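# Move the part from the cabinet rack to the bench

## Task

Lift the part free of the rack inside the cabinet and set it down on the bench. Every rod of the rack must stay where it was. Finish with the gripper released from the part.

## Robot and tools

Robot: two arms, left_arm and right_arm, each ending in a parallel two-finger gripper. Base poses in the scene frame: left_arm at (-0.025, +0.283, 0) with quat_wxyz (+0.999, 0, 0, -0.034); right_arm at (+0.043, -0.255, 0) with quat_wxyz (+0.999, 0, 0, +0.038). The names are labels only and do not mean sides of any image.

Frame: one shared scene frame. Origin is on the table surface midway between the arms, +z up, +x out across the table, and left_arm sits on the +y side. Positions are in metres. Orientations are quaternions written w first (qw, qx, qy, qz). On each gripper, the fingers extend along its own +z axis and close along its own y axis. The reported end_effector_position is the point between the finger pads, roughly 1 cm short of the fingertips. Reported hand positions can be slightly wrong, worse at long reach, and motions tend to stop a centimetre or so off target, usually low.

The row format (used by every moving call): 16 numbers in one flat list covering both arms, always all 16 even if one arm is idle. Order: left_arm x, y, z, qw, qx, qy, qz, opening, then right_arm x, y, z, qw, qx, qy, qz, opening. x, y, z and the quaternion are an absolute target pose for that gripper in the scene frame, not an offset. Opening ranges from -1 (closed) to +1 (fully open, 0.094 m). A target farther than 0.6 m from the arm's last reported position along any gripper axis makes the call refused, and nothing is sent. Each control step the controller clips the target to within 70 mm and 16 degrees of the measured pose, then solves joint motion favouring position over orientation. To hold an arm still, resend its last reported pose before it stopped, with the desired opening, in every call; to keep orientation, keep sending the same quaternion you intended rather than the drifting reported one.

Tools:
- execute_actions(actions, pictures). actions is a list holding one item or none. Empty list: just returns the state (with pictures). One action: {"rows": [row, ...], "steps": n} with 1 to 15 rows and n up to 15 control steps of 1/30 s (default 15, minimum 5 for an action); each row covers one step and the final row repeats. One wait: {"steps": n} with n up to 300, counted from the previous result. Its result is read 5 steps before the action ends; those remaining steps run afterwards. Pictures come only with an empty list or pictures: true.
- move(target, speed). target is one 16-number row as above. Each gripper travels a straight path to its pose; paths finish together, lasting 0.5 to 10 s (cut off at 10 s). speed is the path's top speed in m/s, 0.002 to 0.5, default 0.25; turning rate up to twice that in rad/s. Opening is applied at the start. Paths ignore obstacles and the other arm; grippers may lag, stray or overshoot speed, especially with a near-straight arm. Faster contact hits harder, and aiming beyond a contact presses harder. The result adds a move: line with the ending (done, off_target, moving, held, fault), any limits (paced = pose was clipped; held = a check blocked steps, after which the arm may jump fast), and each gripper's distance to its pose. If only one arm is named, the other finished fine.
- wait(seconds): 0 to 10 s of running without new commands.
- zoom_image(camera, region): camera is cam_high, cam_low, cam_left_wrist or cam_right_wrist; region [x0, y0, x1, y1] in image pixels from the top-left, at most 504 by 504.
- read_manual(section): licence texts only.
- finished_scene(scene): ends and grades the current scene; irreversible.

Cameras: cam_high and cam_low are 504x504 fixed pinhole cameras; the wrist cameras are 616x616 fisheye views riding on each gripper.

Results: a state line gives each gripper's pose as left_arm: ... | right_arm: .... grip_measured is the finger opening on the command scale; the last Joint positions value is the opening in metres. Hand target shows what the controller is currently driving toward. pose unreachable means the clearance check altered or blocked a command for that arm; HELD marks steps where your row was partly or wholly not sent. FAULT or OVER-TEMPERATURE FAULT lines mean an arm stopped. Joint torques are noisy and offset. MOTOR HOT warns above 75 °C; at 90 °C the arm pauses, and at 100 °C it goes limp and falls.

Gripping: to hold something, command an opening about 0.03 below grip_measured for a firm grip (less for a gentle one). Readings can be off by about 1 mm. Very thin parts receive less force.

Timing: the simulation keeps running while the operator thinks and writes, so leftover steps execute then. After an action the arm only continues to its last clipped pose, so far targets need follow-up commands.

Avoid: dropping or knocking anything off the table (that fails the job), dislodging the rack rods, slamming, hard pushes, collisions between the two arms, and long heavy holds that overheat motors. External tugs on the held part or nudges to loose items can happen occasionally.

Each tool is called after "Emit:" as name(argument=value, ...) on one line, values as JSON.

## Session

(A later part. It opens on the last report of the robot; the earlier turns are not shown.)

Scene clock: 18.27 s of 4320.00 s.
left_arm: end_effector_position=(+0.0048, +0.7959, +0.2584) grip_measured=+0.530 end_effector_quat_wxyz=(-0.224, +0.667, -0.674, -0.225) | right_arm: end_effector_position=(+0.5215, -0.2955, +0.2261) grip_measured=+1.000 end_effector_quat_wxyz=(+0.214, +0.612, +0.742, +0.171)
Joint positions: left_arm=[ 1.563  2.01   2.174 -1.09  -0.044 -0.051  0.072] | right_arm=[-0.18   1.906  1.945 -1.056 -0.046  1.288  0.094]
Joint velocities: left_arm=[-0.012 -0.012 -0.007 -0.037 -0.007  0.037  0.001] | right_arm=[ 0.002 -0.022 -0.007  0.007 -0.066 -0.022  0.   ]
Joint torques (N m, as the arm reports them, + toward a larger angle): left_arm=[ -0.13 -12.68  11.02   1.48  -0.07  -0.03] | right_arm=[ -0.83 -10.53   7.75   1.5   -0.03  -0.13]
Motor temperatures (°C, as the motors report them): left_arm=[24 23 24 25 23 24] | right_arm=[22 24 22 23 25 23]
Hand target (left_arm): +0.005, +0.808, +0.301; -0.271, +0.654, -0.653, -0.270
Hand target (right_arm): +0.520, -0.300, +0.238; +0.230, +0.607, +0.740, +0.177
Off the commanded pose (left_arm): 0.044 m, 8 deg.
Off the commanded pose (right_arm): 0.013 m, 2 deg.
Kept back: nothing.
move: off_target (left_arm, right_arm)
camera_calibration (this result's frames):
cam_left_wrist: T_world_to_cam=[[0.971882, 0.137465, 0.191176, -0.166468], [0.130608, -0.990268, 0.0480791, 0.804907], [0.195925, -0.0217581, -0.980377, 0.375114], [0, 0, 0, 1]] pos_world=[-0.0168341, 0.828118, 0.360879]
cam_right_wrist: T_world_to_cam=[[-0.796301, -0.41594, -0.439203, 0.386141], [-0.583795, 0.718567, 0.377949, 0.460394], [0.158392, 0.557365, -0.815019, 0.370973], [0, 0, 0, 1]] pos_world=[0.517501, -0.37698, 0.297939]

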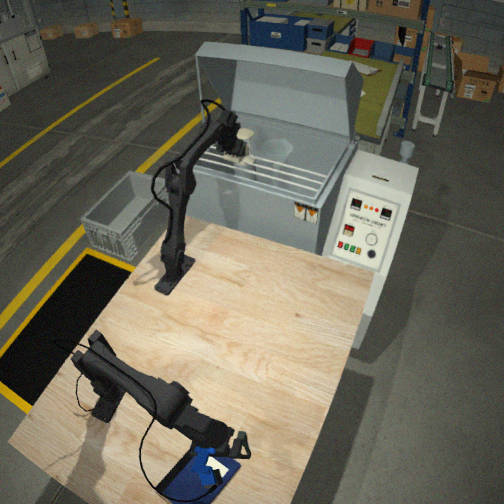

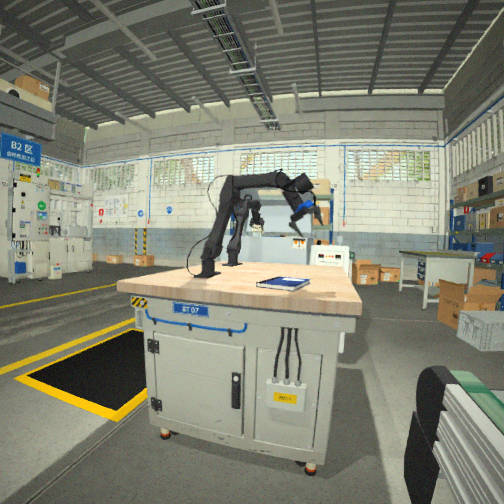

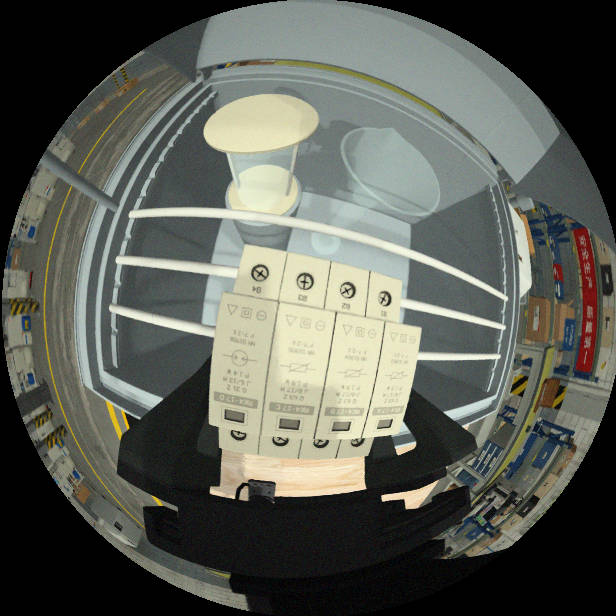

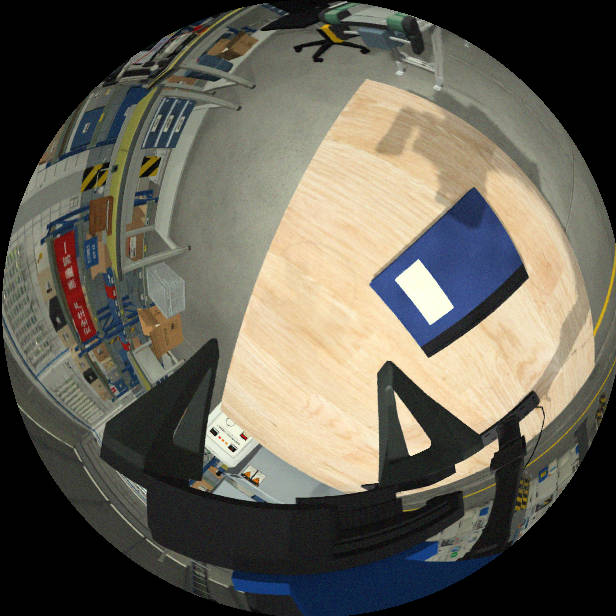

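Emit:
move(target=[0.4,0.33,0.38,0.383,0,0.924,0,0.49,0.52,-0.3,0.238,0.23,0.607,0.74,0.177,1], speed=0.2)

Emit:
move(target=[0.42,0.3,0.075,0.383,0,0.924,0,0.49,0.52,-0.3,0.238,0.23,0.607,0.74,0.177,1], speed=0.15)

Scene clock: 23.10 s of 4320.00 s.
left_arm: end_effector_position=(+0.3970, +0.3363, +0.3494) grip_measured=+0.527 end_effector_quat_wxyz=(+0.307, -0.004, +0.952, +0.005) | right_arm: end_effector_position=(+0.5215, -0.2955, +0.2261) grip_measured=+1.000 end_effector_quat_wxyz=(+0.214, +0.612, +0.742, +0.171)
Joint positions: left_arm=[ 0.223  1.909  2.483 -1.524  0.079  0.123  0.072] | right_arm=[-0.18   1.906  1.945 -1.056 -0.046  1.288  0.094]
Joint velocities: left_arm=[-0.012 -0.002 -0.007 -0.022 -0.037  0.022  0.   ] | right_arm=[ 0.007 -0.002 -0.007  0.007 -0.007  0.007  0.   ]
Joint torques (N m, as the arm reports them, + toward a larger angle): left_arm=[-0.03 -9.5   9.7   1.5   0.08  0.12] | right_arm=[ -0.82 -10.49   7.7    1.49  -0.03  -0.13]
Motor temperatures (°C, as the motors report them): left_arm=[24 23 25 26 23 24] | right_arm=[22 24 22 23 25 23]
Hand target (left_arm): +0.405, +0.336, +0.382; +0.366, +0.005, +0.930, +0.012
Hand target (right_arm): +0.520, -0.300, +0.238; +0.230, +0.607, +0.740, +0.177
Off the commanded pose (left_arm): 0.031 m, 9 deg.
Off the commanded pose (right_arm): 0.013 m, 2 deg.
Kept back: nothing.
move: off_target (left_arm, right_arm)
camera_calibration (this result's frames):
cam_left_wrist: T_world_to_cam=[[0.15906, -0.969733, 0.18525, 0.195284], [-0.98649, -0.148657, 0.0688434, 0.447339], [-0.039221, -0.193697, -0.980277, 0.528619], [0, 0, 0, 1]] pos_world=[0.430966, 0.358266, 0.45122]
cam_right_wrist: T_world_to_cam=[[-0.796301, -0.41594, -0.439203, 0.386141], [-0.583795, 0.718567, 0.377949, 0.460394], [0.158392, 0.557365, -0.815019, 0.370973], [0, 0, 0, 1]] pos_world=[0.517501, -0.37698, 0.297939]

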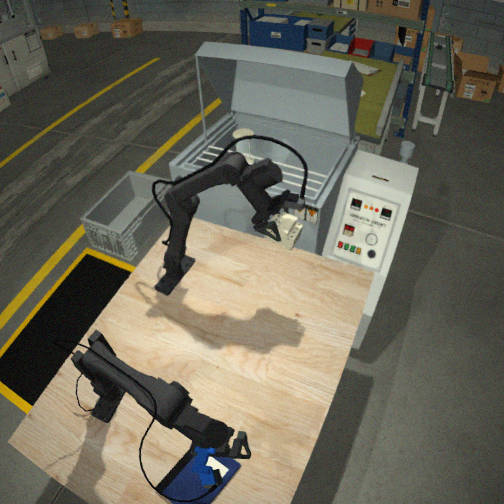

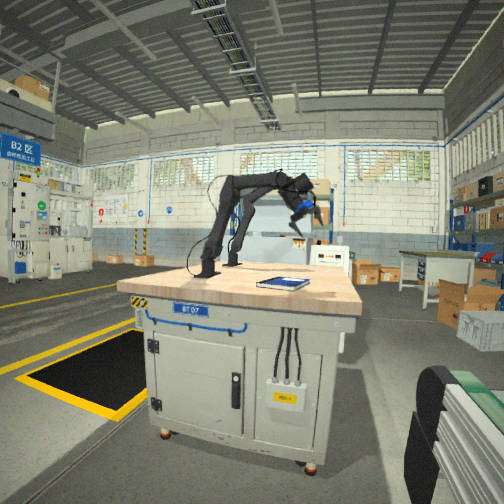

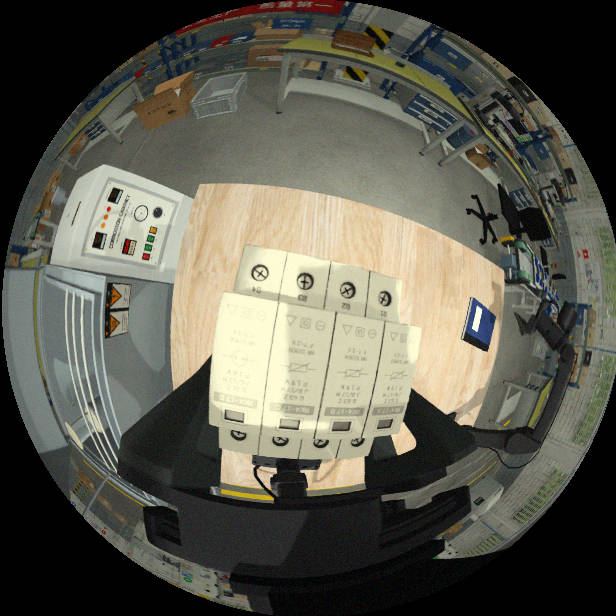

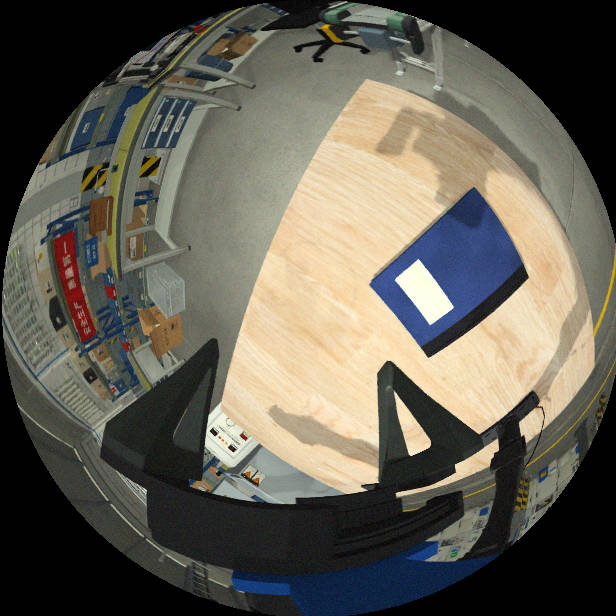

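Scene clock: 25.77 s of 4320.00 s.
left_arm: end_effector_position=(+0.3878, +0.3003, +0.0508) grip_measured=+0.527 end_effector_quat_wxyz=(+0.325, +0.000, +0.946, -0.003) | right_arm: end_effector_position=(+0.5215, -0.2955, +0.2261) grip_measured=+1.000 end_effector_quat_wxyz=(+0.214, +0.612, +0.742, +0.171)
Joint positions: left_arm=[ 0.124  1.673  0.872 -0.108  0.041  0.042  0.072] | right_arm=[-0.18   1.906  1.945 -1.056 -0.046  1.288  0.094]
Joint velocities: left_arm=[ 0.002 -0.007 -0.007  0.051  0.007  0.051 -0.   ] | right_arm=[-0.022  0.002  0.002  0.037  0.007 -0.081  0.   ]
Joint torques (N m, as the arm reports them, + toward a larger angle): left_arm=[-0.9  -8.34  7.82  1.74 -0.03 -0.06] | right_arm=[ -0.84 -10.53   7.74   1.5   -0.04  -0.14]
Motor temperatures (°C, as the motors report them): left_arm=[24 24 25 26 23 24] | right_arm=[22 24 22 23 25 23]
Hand target (left_arm): +0.411, +0.299, +0.075; +0.382, +0.001, +0.924, -0.001
Hand target (right_arm): +0.520, -0.300, +0.238; +0.230, +0.607, +0.740, +0.177
Off the commanded pose (left_arm): 0.040 m, 7 deg.
Off the commanded pose (right_arm): 0.013 m, 2 deg.
Kept back: nothing.
move: off_target (left_arm, right_arm)
camera_calibration (this result's frames):
cam_left_wrist: T_world_to_cam=[[0.140061, -0.968837, 0.204298, 0.223291], [-0.990127, -0.135889, 0.0343771, 0.452797], [-0.00554393, -0.207096, -0.978305, 0.219455], [0, 0, 0, 1]] pos_world=[0.418269, 0.323311, 0.15351]
cam_right_wrist: T_world_to_cam=[[-0.796301, -0.41594, -0.439203, 0.386141], [-0.583795, 0.718567, 0.377949, 0.460394], [0.158392, 0.557365, -0.815019, 0.370973], [0, 0, 0, 1]] pos_world=[0.517501, -0.37698, 0.297939]

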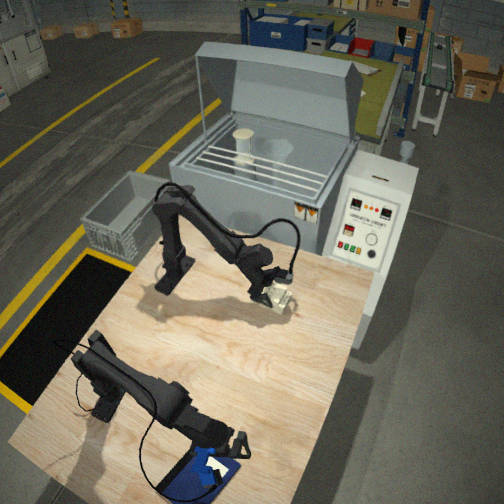

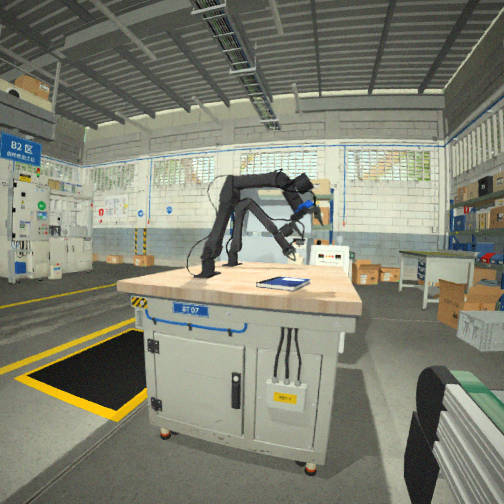

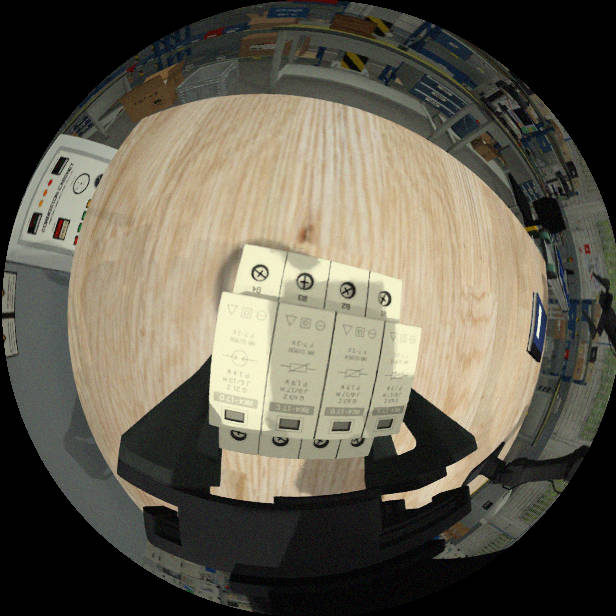

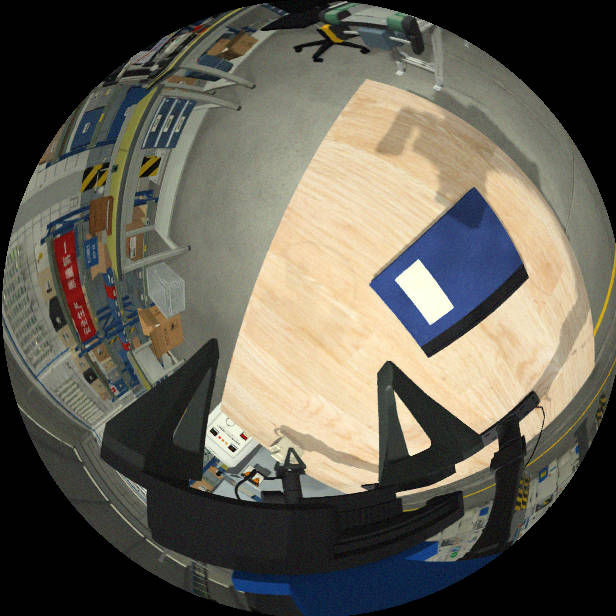

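Emit:
move(target=[0.42,0.3,0.052,0.41,0,0.912,0,0.49,0.52,-0.3,0.238,0.23,0.607,0.74,0.177,1], speed=0.03)

Emit:
zoom_image(camera="cam_low", region=[250, 220, 340, 290])

Scene clock: 29.30 s of 4320.00 s.
left_arm: end_effector_position=(+0.3967, +0.3009, +0.0275) grip_measured=+0.527 end_effector_quat_wxyz=(+0.351, -0.000, +0.936, -0.002) | right_arm: end_effector_position=(+0.5215, -0.2955, +0.2261) grip_measured=+1.000 end_effector_quat_wxyz=(+0.214, +0.612, +0.742, +0.171)
Joint positions: left_arm=[0.124 1.749 0.804 0.09  0.041 0.04  0.072] | right_arm=[-0.18   1.906  1.945 -1.056 -0.046  1.288  0.094]
Joint velocities: left_arm=[ 0.002  0.002 -0.012  0.007  0.007  0.007 -0.001] | right_arm=[ 0.002 -0.032  0.012 -0.066 -0.007 -0.051  0.   ]
Joint torques (N m, as the arm reports them, + toward a larger angle): left_arm=[-0.41 -8.81  6.54  1.93  0.1  -0.06] | right_arm=[ -0.85 -10.53   7.74   1.48  -0.03  -0.13]
Motor temperatures (°C, as the motors report them): left_arm=[24 24 25 27 23 24] | right_arm=[22 24 22 23 25 23]
Hand target (left_arm): +0.418, +0.300, +0.053; +0.408, -0.000, +0.913, -0.002
Hand target (right_arm): +0.520, -0.300, +0.238; +0.230, +0.607, +0.740, +0.177
Off the commanded pose (left_arm): 0.034 m, 7 deg.
Off the commanded pose (right_arm): 0.013 m, 2 deg.
Kept back: nothing.
move: off_target (left_arm, right_arm)
camera_calibration (this result's frames):
cam_left_wrist: T_world_to_cam=[[0.130374, -0.969053, 0.209618, 0.231111], [-0.990281, -0.137603, -0.0202148, 0.464542], [0.0484332, -0.204945, -0.977574, 0.174778], [0, 0, 0, 1]] pos_world=[0.421431, 0.323701, 0.131804]
cam_right_wrist: T_world_to_cam=[[-0.796301, -0.41594, -0.439203, 0.386141], [-0.583795, 0.718567, 0.377949, 0.460394], [0.158392, 0.557365, -0.815019, 0.370973], [0, 0, 0, 1]] pos_world=[0.517501, -0.37698, 0.297939]

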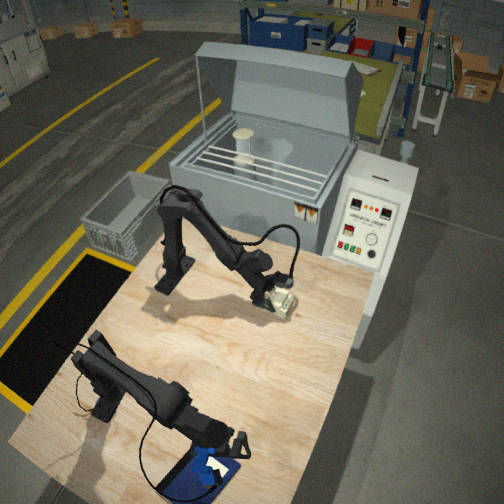

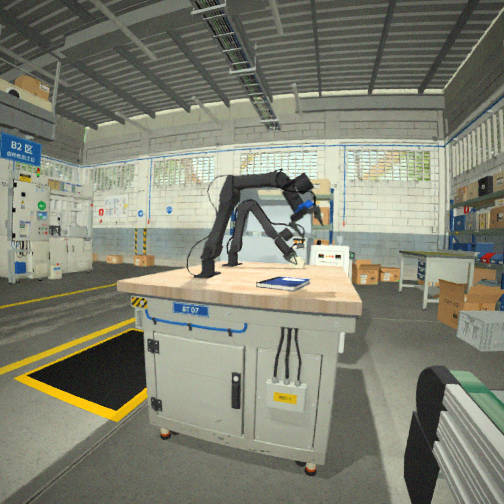

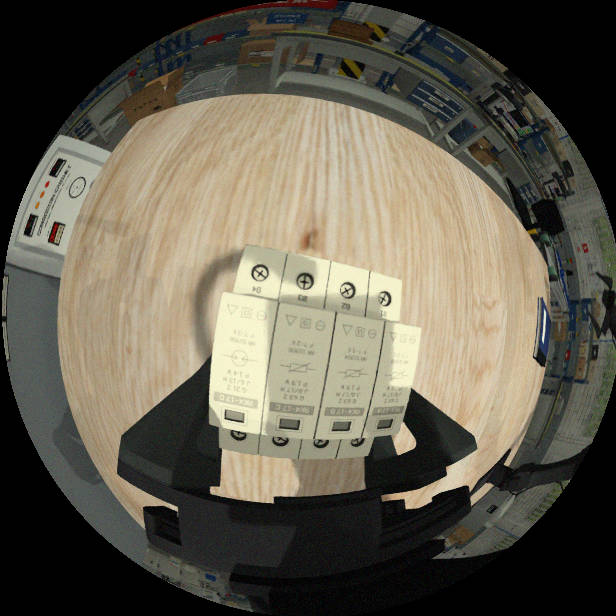

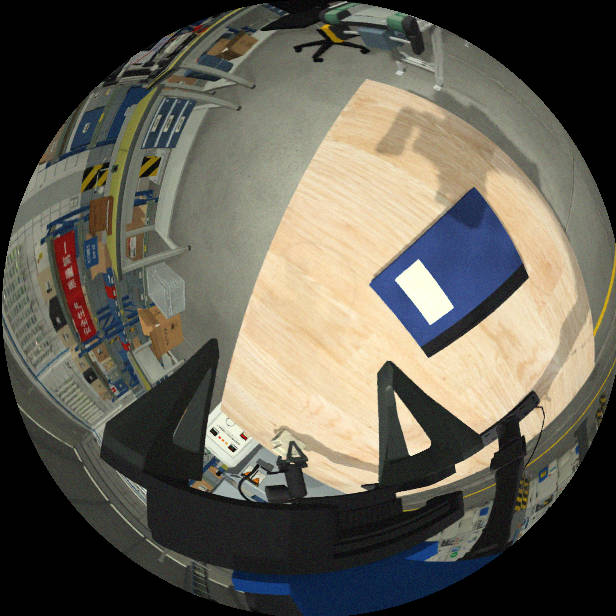

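Region (250, 220, 340, 290) of cam_low's 504x504 image, scaled by 5.600, with more detail than that image has.

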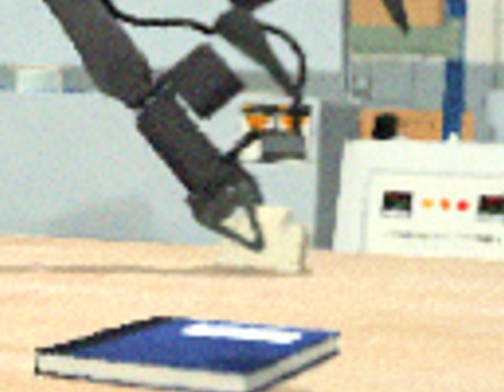

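Emit:
move(target=[0.42,0.3,0.044,0.41,0,0.912,0,0.49,0.52,-0.3,0.238,0.23,0.607,0.74,0.177,1], speed=0.02)

Emit:
move(target=[0.42,0.3,0.044,0.41,0,0.912,0,1,0.52,-0.3,0.238,0.23,0.607,0.74,0.177,1], speed=0.02)

Emit:
move(target=[0.37,0.3,0.13,0.383,0,0.924,0,1,0.52,-0.3,0.238,0.23,0.607,0.74,0.177,1], speed=0.15)

Scene clock: 32.90 s of 4320.00 s.
left_arm: end_effector_position=(+0.4013, +0.3011, +0.0230) grip_measured=+0.527 end_effector_quat_wxyz=(+0.356, -0.000, +0.934, -0.002) | right_arm: end_effector_position=(+0.5215, -0.2955, +0.2261) grip_measured=+1.000 end_effector_quat_wxyz=(+0.214, +0.612, +0.742, +0.171)
Joint positions: left_arm=[0.124 1.776 0.804 0.128 0.041 0.04  0.072] | right_arm=[-0.18   1.906  1.945 -1.056 -0.046  1.288  0.094]
Joint velocities: left_arm=[ 0.017  0.007 -0.012  0.022 -0.051 -0.037 -0.   ] | right_arm=[-0.007 -0.012 -0.002 -0.095  0.007 -0.051  0.   ]
Joint torques (N m, as the arm reports them, + toward a larger angle): left_arm=[-0.34 -8.71  5.68  1.94 -0.03 -0.04] | right_arm=[ -0.86 -10.55   7.73   1.49  -0.03  -0.15]
Motor temperatures (°C, as the motors report them): left_arm=[24 24 25 28 23 24] | right_arm=[22 24 22 23 25 23]
Hand target (left_arm): +0.419, +0.300, +0.044; +0.408, +0.000, +0.913, -0.002
Hand target (right_arm): +0.520, -0.300, +0.238; +0.230, +0.607, +0.740, +0.177
Off the commanded pose (left_arm): 0.028 m, 7 deg.
Off the commanded pose (right_arm): 0.013 m, 2 deg.
Kept back: nothing.
move: off_target (left_arm, right_arm)
camera_calibration (this result's frames):
cam_left_wrist: T_world_to_cam=[[0.127974, -0.969187, 0.210472, 0.232695], [-0.989985, -0.137586, -0.0316168, 0.469196], [0.0596006, -0.204318, -0.977089, 0.165491], [0, 0, 0, 1]] pos_world=[0.424855, 0.323893, 0.127558]
cam_right_wrist: T_world_to_cam=[[-0.796301, -0.41594, -0.439203, 0.386141], [-0.583795, 0.718567, 0.377949, 0.460394], [0.158392, 0.557365, -0.815019, 0.370973], [0, 0, 0, 1]] pos_world=[0.517501, -0.37698, 0.297939]

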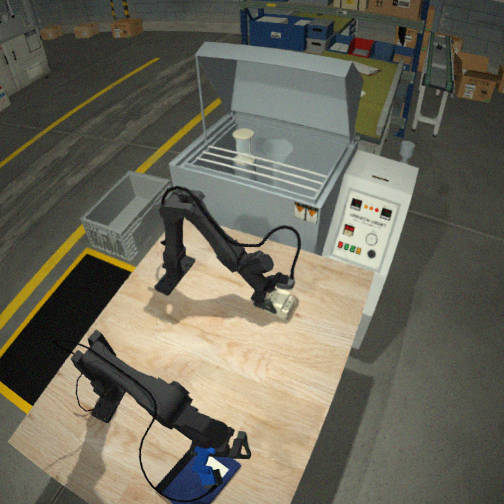

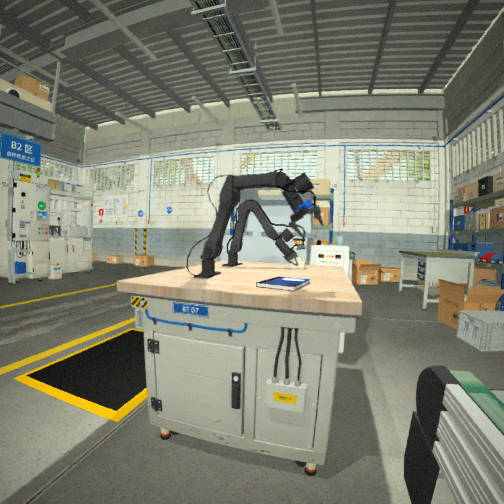

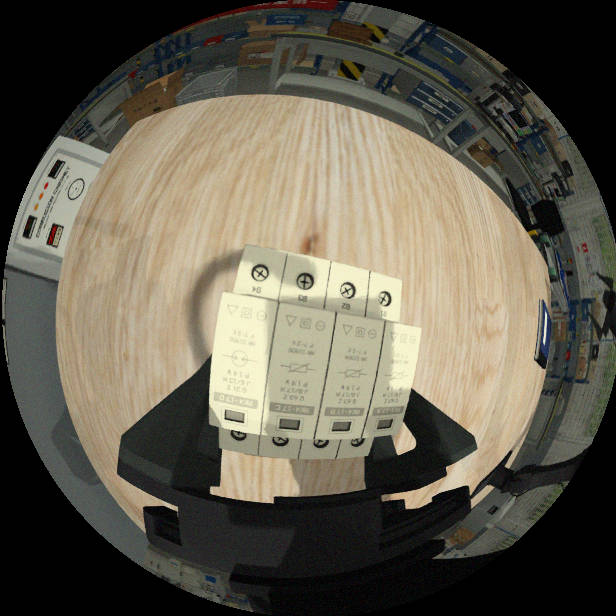

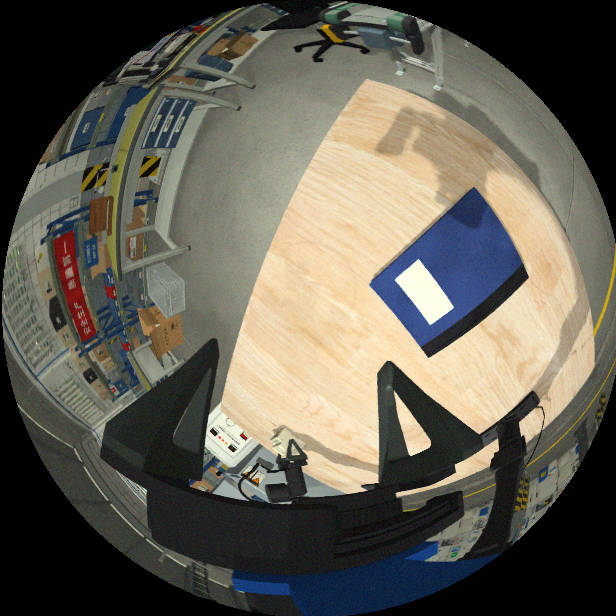

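Scene clock: 36.03 s of 4320.00 s.
left_arm: end_effector_position=(+0.4179, +0.3020, +0.0391) grip_measured=+1.000 end_effector_quat_wxyz=(+0.399, +0.001, +0.917, +0.001) | right_arm: end_effector_position=(+0.5215, -0.2955, +0.2261) grip_measured=+1.000 end_effector_quat_wxyz=(+0.214, +0.612, +0.742, +0.171)
Joint positions: left_arm=[0.124 1.776 0.804 0.222 0.041 0.04  0.094] | right_arm=[-0.18   1.906  1.945 -1.056 -0.046  1.288  0.094]
Joint velocities: left_arm=[-0.012 -0.012  0.007  0.022  0.037 -0.007  0.   ] | right_arm=[ 0.012 -0.002 -0.002  0.095 -0.022 -0.051  0.   ]
Joint torques (N m, as the arm reports them, + toward a larger angle): left_arm=[-0.38 -8.45  5.98  1.32  0.03 -0.06] | right_arm=[ -0.84 -10.51   7.74   1.5   -0.03  -0.14]
Motor temperatures (°C, as the motors report them): left_arm=[24 24 24 28 23 24] | right_arm=[22 25 22 23 25 23]
Hand target (left_arm): +0.421, +0.300, +0.043; +0.410, -0.000, +0.912, -0.001
Hand target (right_arm): +0.520, -0.300, +0.238; +0.230, +0.607, +0.740, +0.177
Off the commanded pose (left_arm): 0.006 m, 1 deg.
Off the commanded pose (right_arm): 0.013 m, 2 deg.
Kept back: nothing.
move: off_target (right_arm)
camera_calibration (this result's frames):
cam_left_wrist: T_world_to_cam=[[0.108043, -0.970307, 0.216406, 0.236516], [-0.982698, -0.137177, -0.124444, 0.486752], [0.150435, -0.199217, -0.96834, 0.140597], [0, 0, 0, 1]] pos_world=[0.431626, 0.324273, 0.145536]
cam_right_wrist: T_world_to_cam=[[-0.796301, -0.41594, -0.439203, 0.386141], [-0.583795, 0.718567, 0.377949, 0.460394], [0.158392, 0.557365, -0.815019, 0.370973], [0, 0, 0, 1]] pos_world=[0.517501, -0.37698, 0.297939]

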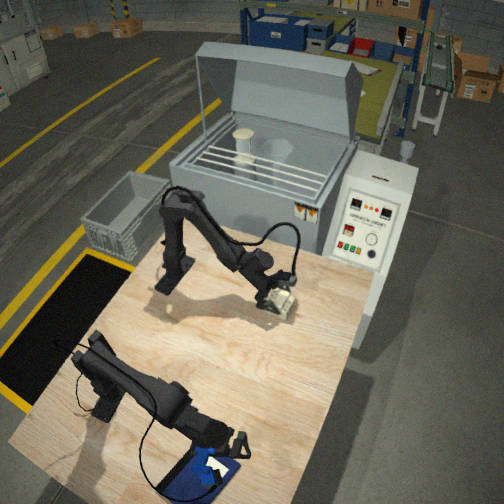

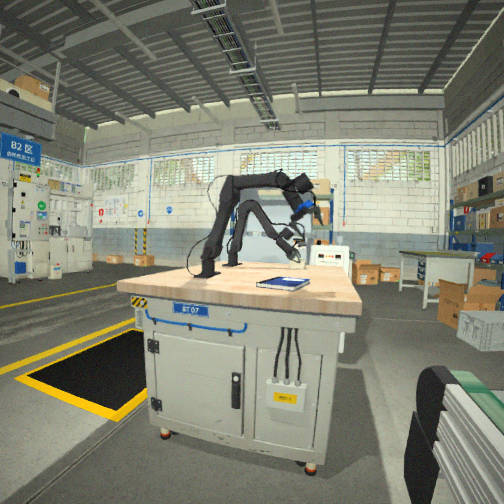

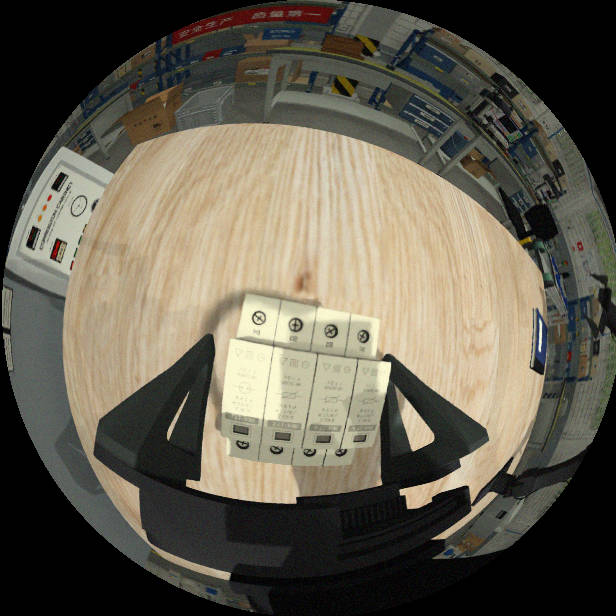

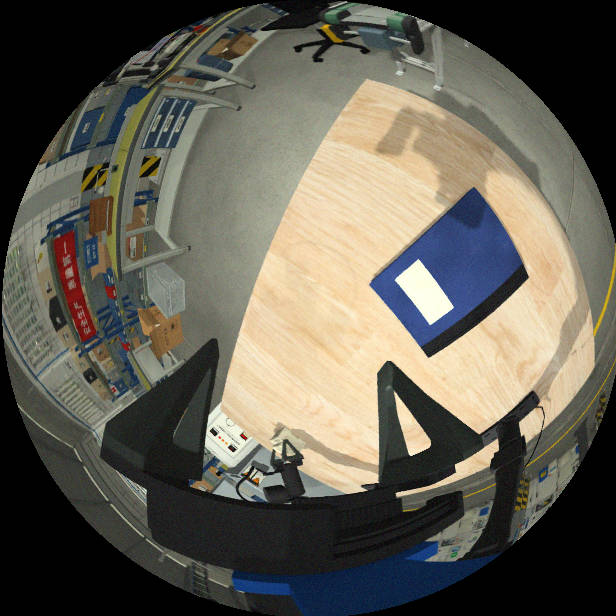

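Scene clock: 37.43 s of 4320.00 s.
left_arm: end_effector_position=(+0.3661, +0.2991, +0.1118) grip_measured=+1.000 end_effector_quat_wxyz=(+0.365, +0.000, +0.931, -0.001) | right_arm: end_effector_position=(+0.5215, -0.2955, +0.2261) grip_measured=+1.000 end_effector_quat_wxyz=(+0.214, +0.612, +0.742, +0.171)
Joint positions: left_arm=[ 0.124  1.44   0.851 -0.235  0.041  0.04   0.094] | right_arm=[-0.18   1.906  1.945 -1.056 -0.046  1.288  0.094]
Joint velocities: left_arm=[ 0.007  0.007 -0.037 -0.051 -0.022 -0.154  0.   ] | right_arm=[ 0.002 -0.012 -0.002 -0.066 -0.022  0.007  0.   ]
Joint torques (N m, as the arm reports them, + toward a larger angle): left_arm=[ 0.16 -7.34 10.11  1.07  0.02  0.  ] | right_arm=[ -0.82 -10.49   7.74   1.49  -0.04  -0.15]
Motor temperatures (°C, as the motors report them): left_arm=[24 24 25 28 23 24] | right_arm=[22 25 22 23 25 23]
Hand target (left_arm): +0.372, +0.300, +0.130; +0.383, +0.000, +0.924, +0.000
Hand target (right_arm): +0.520, -0.300, +0.238; +0.230, +0.607, +0.740, +0.177
Off the commanded pose (left_arm): 0.019 m, 2 deg.
Off the commanded pose (right_arm): 0.013 m, 2 deg.
Kept back: nothing.
move: off_target (left_arm, right_arm)
camera_calibration (this result's frames):
cam_left_wrist: T_world_to_cam=[[0.123872, -0.969418, 0.21186, 0.218002], [-0.989183, -0.137541, -0.0509898, 0.438722], [0.0785699, -0.203252, -0.975969, 0.246605], [0, 0, 0, 1]] pos_world=[0.387596, 0.321801, 0.216863]
cam_right_wrist: T_world_to_cam=[[-0.796301, -0.41594, -0.439203, 0.386141], [-0.583795, 0.718567, 0.377949, 0.460394], [0.158392, 0.557365, -0.815019, 0.370973], [0, 0, 0, 1]] pos_world=[0.517501, -0.37698, 0.297939]

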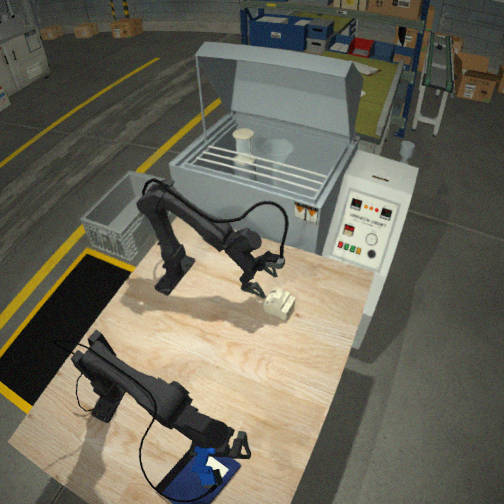

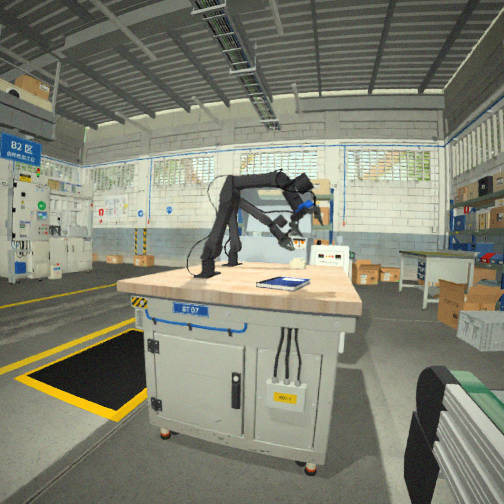

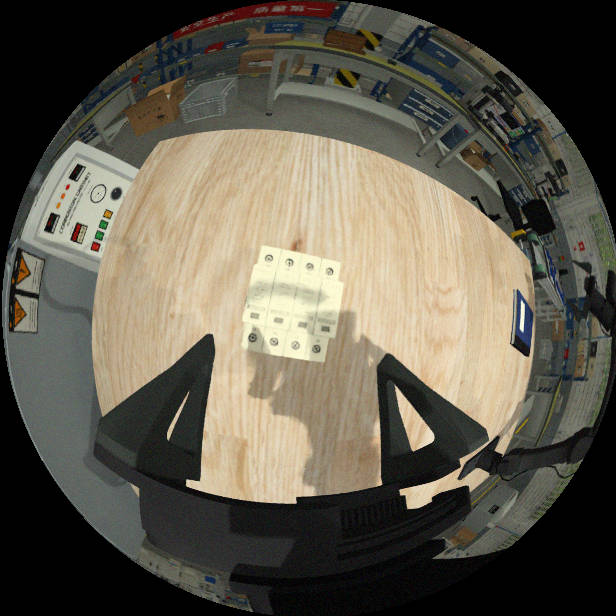

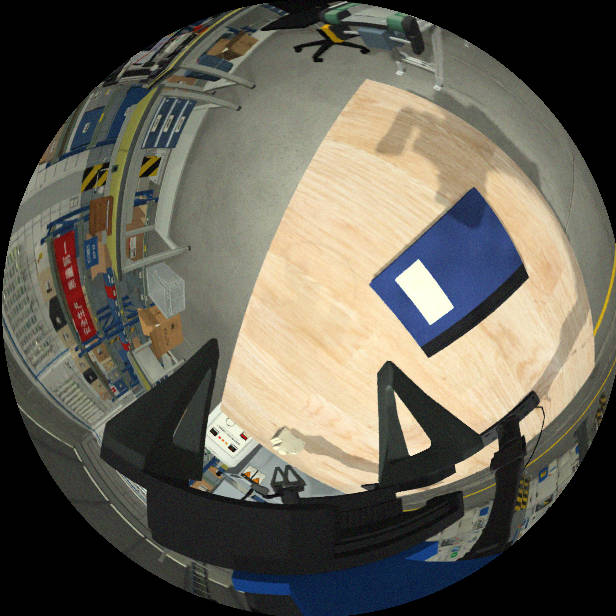

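Emit:
finished_scene(scene=1)

The scene is finished: the task was done.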